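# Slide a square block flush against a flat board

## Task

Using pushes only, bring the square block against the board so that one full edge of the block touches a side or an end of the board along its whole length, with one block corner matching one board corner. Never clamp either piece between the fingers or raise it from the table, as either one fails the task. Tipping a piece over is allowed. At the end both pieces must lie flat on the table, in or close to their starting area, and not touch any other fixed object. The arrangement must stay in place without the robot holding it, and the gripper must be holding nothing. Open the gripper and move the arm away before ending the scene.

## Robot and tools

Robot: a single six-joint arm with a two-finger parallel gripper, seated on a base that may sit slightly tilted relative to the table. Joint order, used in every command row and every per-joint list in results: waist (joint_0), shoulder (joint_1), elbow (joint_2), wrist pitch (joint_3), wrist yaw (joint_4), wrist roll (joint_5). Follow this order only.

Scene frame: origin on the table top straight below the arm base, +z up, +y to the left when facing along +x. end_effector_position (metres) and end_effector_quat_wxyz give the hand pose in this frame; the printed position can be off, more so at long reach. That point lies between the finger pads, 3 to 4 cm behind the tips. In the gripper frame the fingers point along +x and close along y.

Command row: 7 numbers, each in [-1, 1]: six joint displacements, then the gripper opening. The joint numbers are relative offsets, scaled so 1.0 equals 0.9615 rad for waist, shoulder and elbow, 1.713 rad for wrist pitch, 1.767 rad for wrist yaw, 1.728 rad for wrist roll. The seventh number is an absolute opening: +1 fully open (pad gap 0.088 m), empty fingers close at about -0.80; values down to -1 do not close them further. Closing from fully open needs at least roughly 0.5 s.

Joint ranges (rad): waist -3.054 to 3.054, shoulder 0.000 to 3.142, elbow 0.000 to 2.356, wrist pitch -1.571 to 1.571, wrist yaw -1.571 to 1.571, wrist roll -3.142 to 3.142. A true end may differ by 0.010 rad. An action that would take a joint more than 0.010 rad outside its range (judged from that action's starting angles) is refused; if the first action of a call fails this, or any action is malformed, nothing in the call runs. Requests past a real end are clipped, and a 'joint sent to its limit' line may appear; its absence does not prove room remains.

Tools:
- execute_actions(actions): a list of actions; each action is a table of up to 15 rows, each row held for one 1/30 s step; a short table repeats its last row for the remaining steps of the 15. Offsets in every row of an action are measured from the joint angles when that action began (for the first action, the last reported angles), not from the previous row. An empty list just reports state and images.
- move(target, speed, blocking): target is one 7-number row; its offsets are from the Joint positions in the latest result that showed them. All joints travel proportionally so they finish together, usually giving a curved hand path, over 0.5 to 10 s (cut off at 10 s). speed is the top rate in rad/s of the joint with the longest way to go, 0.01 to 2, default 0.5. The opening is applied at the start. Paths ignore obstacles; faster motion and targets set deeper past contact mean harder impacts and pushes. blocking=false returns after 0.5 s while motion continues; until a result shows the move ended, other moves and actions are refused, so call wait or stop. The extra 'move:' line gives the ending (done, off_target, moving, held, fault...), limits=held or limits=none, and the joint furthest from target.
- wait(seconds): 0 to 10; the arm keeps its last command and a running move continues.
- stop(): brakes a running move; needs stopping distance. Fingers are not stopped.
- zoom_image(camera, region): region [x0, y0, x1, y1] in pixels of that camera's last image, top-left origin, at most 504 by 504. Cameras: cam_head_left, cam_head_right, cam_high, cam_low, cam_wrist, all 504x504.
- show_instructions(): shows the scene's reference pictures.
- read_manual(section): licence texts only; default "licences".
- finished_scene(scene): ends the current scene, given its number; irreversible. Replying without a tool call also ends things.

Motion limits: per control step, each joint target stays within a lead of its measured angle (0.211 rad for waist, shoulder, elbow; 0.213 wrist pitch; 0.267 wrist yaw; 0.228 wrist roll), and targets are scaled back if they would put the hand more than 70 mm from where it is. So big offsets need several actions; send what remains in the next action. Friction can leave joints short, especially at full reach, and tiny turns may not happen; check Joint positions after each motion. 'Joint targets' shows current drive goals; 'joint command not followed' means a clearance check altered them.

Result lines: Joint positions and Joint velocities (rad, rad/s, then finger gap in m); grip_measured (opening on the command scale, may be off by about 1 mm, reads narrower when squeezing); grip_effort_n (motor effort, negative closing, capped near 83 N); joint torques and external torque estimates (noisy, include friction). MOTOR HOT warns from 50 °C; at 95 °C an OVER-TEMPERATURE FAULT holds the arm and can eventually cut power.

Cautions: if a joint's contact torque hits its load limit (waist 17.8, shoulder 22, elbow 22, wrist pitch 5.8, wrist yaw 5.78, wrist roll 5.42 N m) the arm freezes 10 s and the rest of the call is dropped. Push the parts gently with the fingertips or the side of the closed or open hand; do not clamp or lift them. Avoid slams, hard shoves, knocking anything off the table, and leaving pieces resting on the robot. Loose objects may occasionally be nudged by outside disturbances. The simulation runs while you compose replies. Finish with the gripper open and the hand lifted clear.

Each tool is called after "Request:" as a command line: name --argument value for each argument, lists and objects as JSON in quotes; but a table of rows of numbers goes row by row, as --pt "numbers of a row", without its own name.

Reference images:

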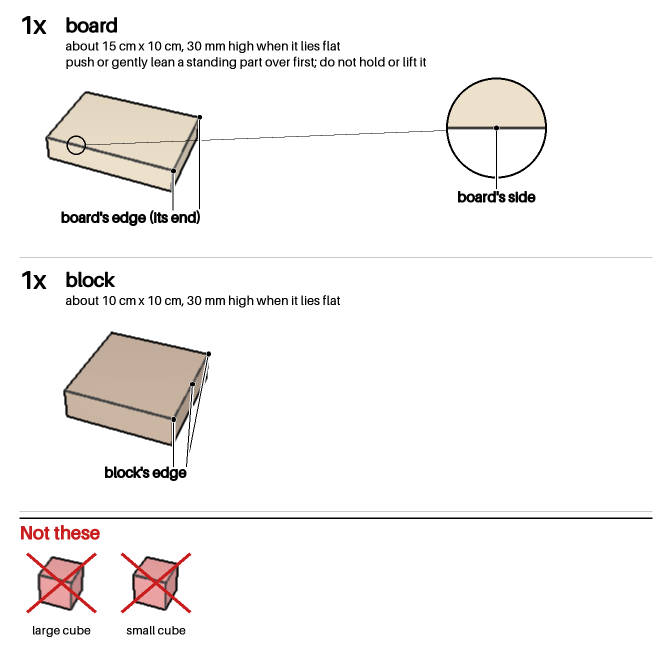

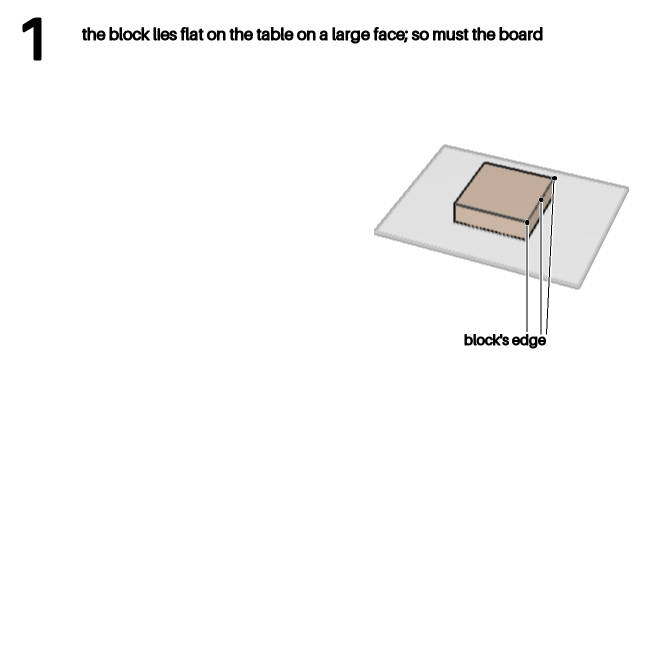

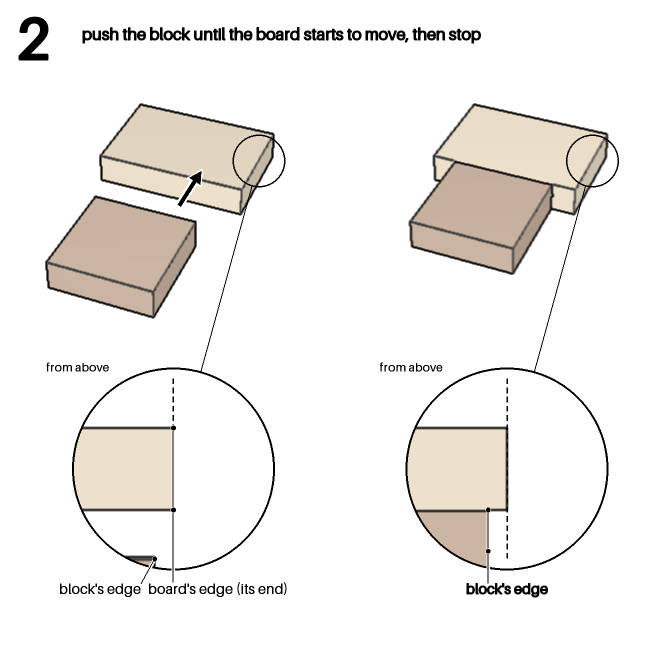

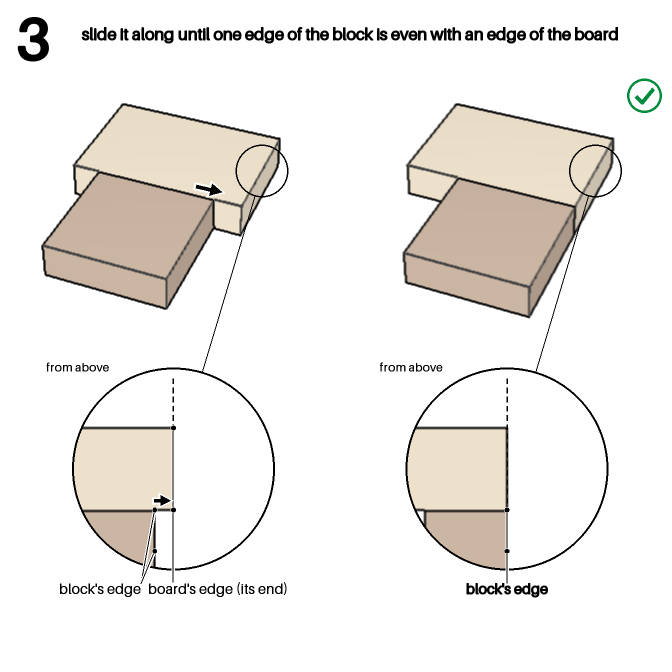

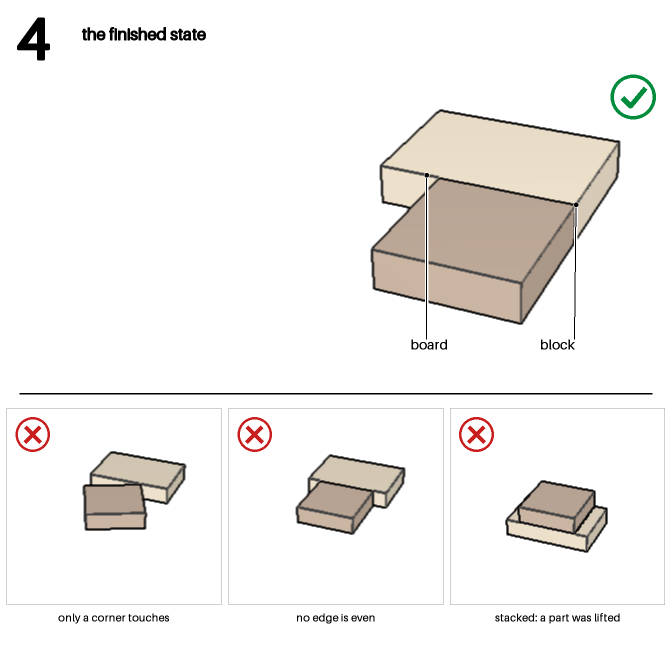

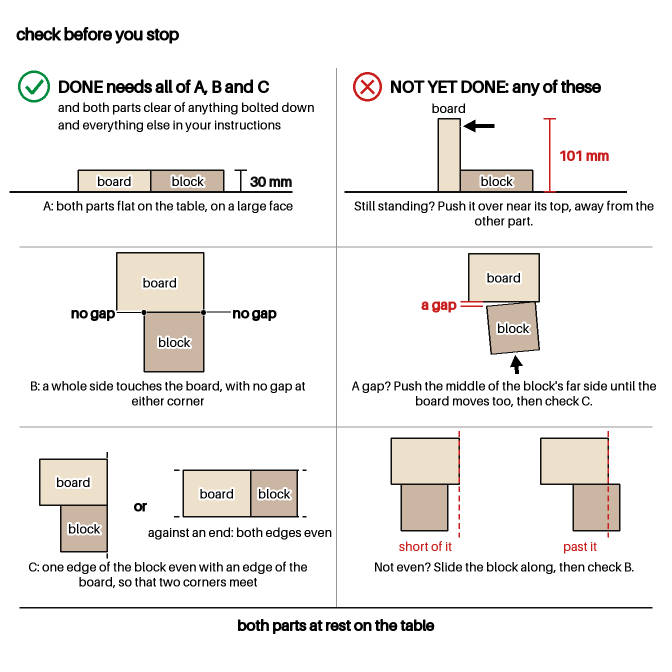

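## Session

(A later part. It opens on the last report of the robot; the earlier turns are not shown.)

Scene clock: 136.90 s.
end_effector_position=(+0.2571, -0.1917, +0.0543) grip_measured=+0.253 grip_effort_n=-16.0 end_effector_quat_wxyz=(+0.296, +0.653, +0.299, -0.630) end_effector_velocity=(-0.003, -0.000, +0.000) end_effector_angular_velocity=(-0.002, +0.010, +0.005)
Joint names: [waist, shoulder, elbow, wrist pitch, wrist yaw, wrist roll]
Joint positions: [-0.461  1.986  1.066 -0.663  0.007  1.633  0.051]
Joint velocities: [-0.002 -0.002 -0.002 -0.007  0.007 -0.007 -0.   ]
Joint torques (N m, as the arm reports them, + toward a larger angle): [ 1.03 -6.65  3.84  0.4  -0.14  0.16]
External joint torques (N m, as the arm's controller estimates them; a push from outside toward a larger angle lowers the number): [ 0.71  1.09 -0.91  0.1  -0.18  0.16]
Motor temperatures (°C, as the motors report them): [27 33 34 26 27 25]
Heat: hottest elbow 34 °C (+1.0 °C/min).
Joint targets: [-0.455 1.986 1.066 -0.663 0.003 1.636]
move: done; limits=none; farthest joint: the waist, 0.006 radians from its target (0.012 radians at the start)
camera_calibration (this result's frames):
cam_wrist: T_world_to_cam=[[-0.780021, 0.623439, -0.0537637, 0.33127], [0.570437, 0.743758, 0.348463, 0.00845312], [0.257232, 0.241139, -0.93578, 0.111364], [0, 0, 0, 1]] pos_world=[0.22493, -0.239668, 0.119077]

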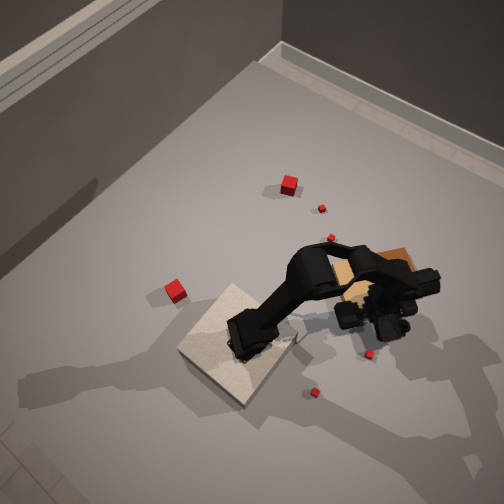

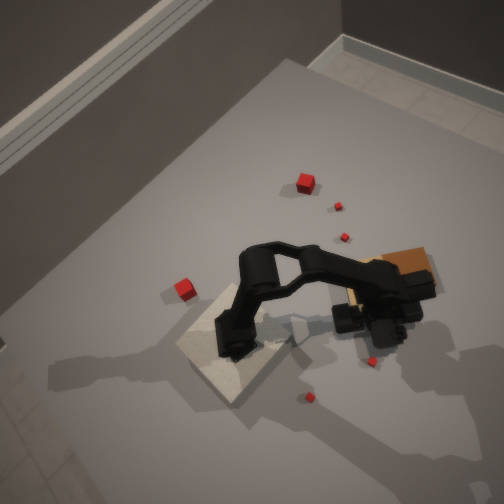

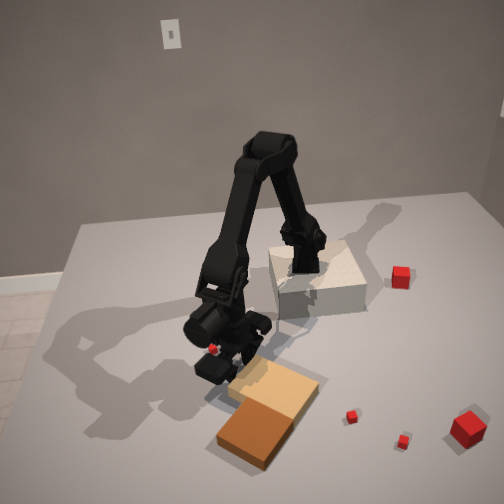

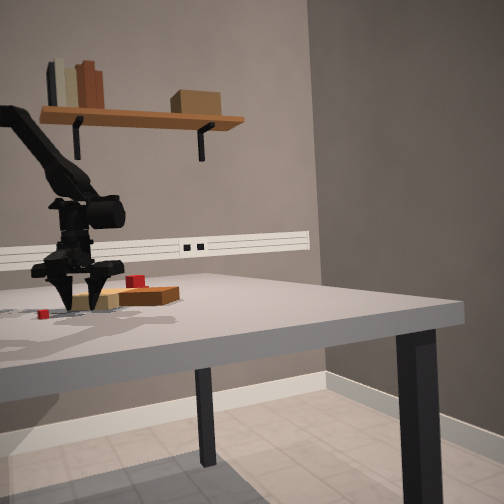

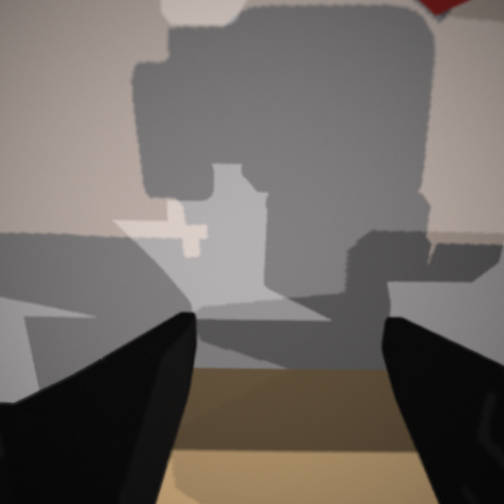

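Within about a millimetre. Retreat.

Request:
move --target '[-0.06,-0.03,0.02,-0.02,0,0,0.25]' --speed 0.2

Request:
move --target '[-0.2,-0.5,0,-0.25,0,0,0.6]' --speed 0.7

Request:
zoom_image --camera "cam_high" --region '[210,345,330,475]'

Scene clock: 141.37 s.
end_effector_position=(+0.2459, -0.2059, +0.0620) grip_measured=+0.253 grip_effort_n=-16.0 end_effector_quat_wxyz=(+0.277, +0.661, +0.282, -0.638) end_effector_velocity=(-0.001, +0.001, +0.002) end_effector_angular_velocity=(+0.007, -0.003, +0.005)
Joint names: [waist, shoulder, elbow, wrist pitch, wrist yaw, wrist roll]
Joint positions: [-0.517  1.967  1.079 -0.696  0.007  1.633  0.051]
Joint velocities: [-0.002 -0.007 -0.002 -0.007 -0.007 -0.007  0.   ]
Joint torques (N m, as the arm reports them, + toward a larger angle): [ 0.2  -7.45  4.66  0.25  0.03  0.04]
External joint torques (N m, as the arm's controller estimates them; a push from outside toward a larger angle lowers the number): [-0.14  0.27 -0.22 -0.06  0.    0.04]
Motor temperatures (°C, as the motors report them): [27 34 34 26 27 25]
Heat: hottest shoulder 34 °C (+1.0 °C/min).
Joint targets: [-0.519 1.957 1.086 -0.698 0.007 1.633]
move: done; limits=none; farthest joint: the shoulder, 0.010 radians from its target (0.029 radians at the start)
camera_calibration (this result's frames):
cam_wrist: T_world_to_cam=[[-0.744216, 0.665976, -0.0511668, 0.331614], [0.611317, 0.709993, 0.349574, 0.00571772], [0.269136, 0.228879, -0.935511, 0.119382], [0, 0, 0, 1]] pos_world=[0.211167, -0.252231, 0.126652]

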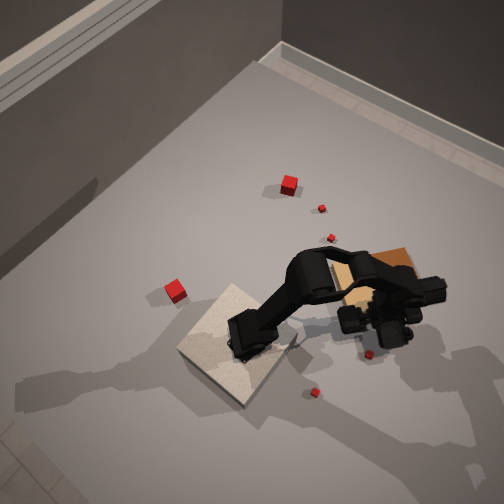

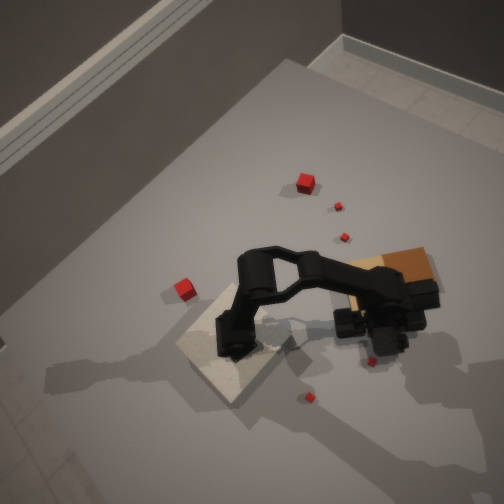

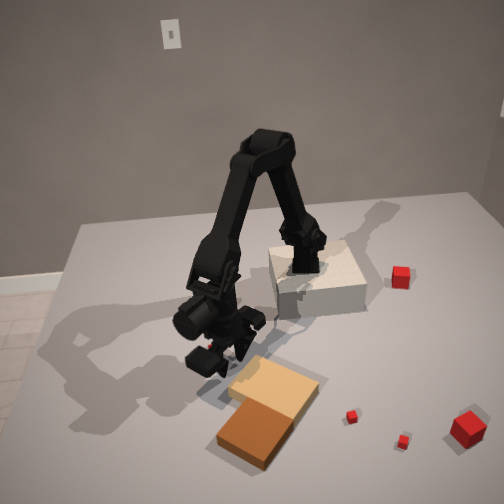

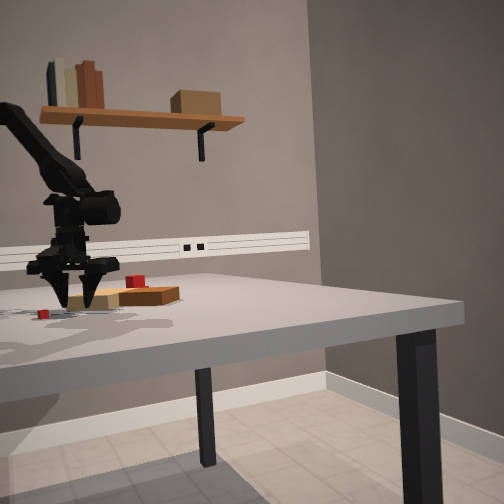

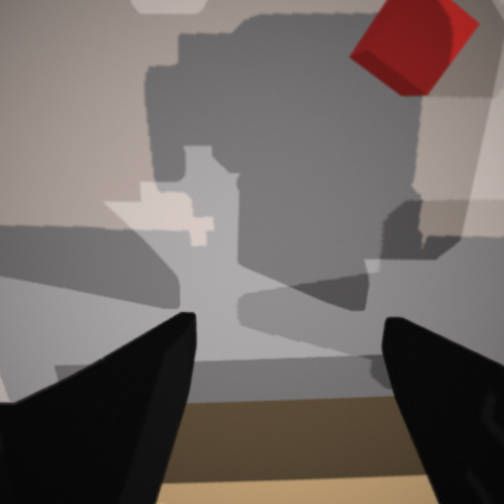

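Scene clock: 142.60 s.
end_effector_position=(+0.1564, -0.2005, +0.1869) grip_measured=+0.597 grip_effort_n=16.0 end_effector_quat_wxyz=(+0.228, +0.691, +0.205, -0.655) end_effector_velocity=(-0.001, +0.002, -0.000) end_effector_angular_velocity=(+0.010, -0.001, +0.006)
Joint names: [waist, shoulder, elbow, wrist pitch, wrist yaw, wrist roll]
Joint positions: [-0.707  1.493  1.079 -1.122  0.007  1.633  0.068]
Joint velocities: [-0.002 -0.002 -0.002 -0.007 -0.007 -0.007 -0.   ]
Joint torques (N m, as the arm reports them, + toward a larger angle): [ 0.07 -5.1   4.79  0.34  0.04  0.04]
External joint torques (N m, as the arm's controller estimates them; a push from outside toward a larger angle lowers the number): [-0.19  0.1  -1.1  -0.04  0.01  0.04]
Motor temperatures (°C, as the motors report them): [27 34 34 26 27 25]
Heat: hottest shoulder 34 °C (+1.0 °C/min).
Joint targets: [-0.709 1.486 1.079 -1.124 0.007 1.633]
move: done; limits=none; farthest joint: the shoulder, 0.006 radians from its target (0.480 radians at the start)
camera_calibration (this result's frames):
cam_wrist: T_world_to_cam=[[-0.601657, 0.793546, -0.0910727, 0.278544], [0.725646, 0.590677, 0.3529, -0.0294719], [0.333837, 0.146238, -0.931218, 0.231587], [0, 0, 0, 1]] pos_world=[0.111662, -0.237496, 0.251426]

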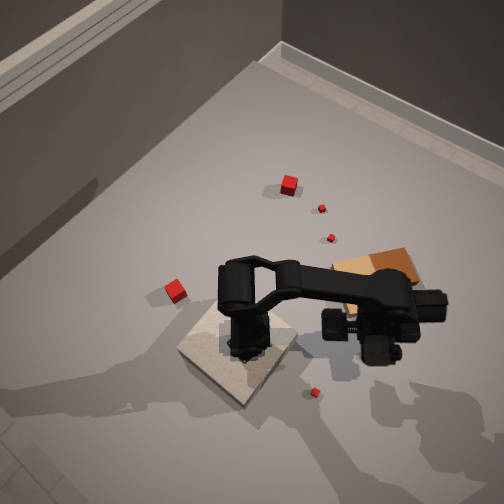

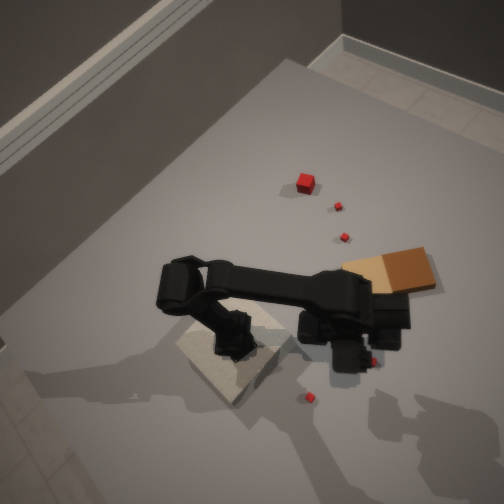

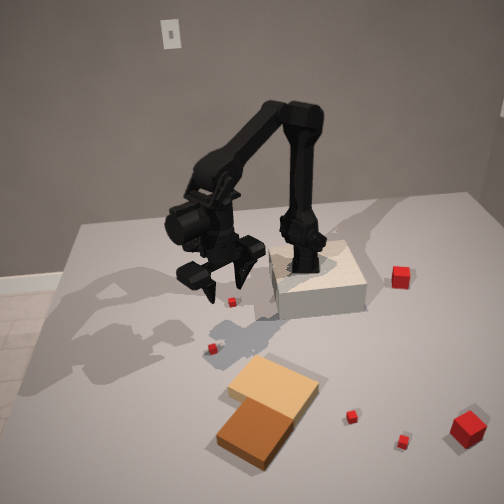

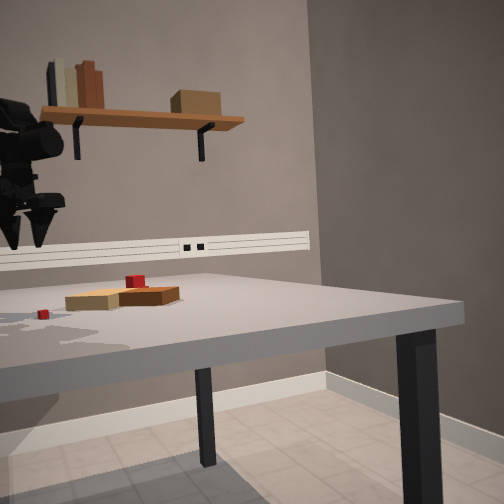

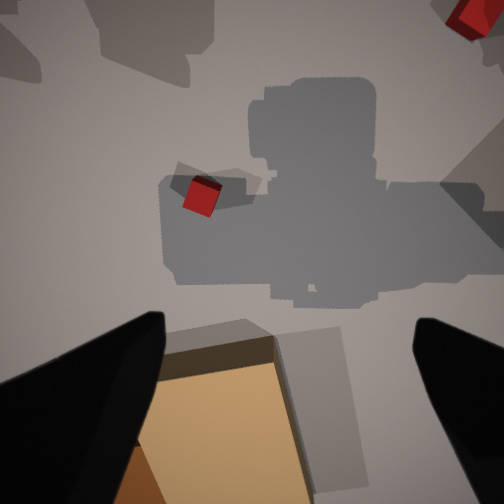

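Region (210, 345, 330, 475) of cam_high's 504x504 image, scaled by 3.877, with more detail than that image has; it fills the left 465 columns of this view, and the rest is white.

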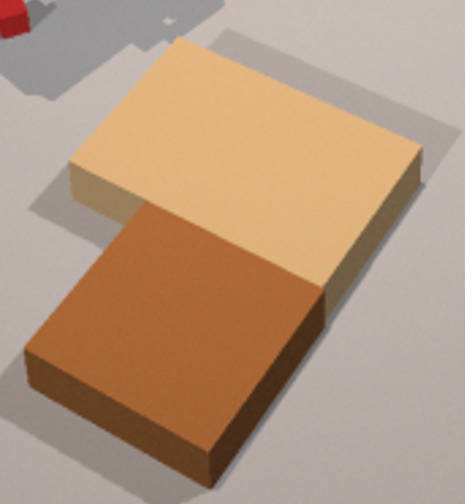

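Request:
finished_scene --scene 1

The scene is finished: the task was done.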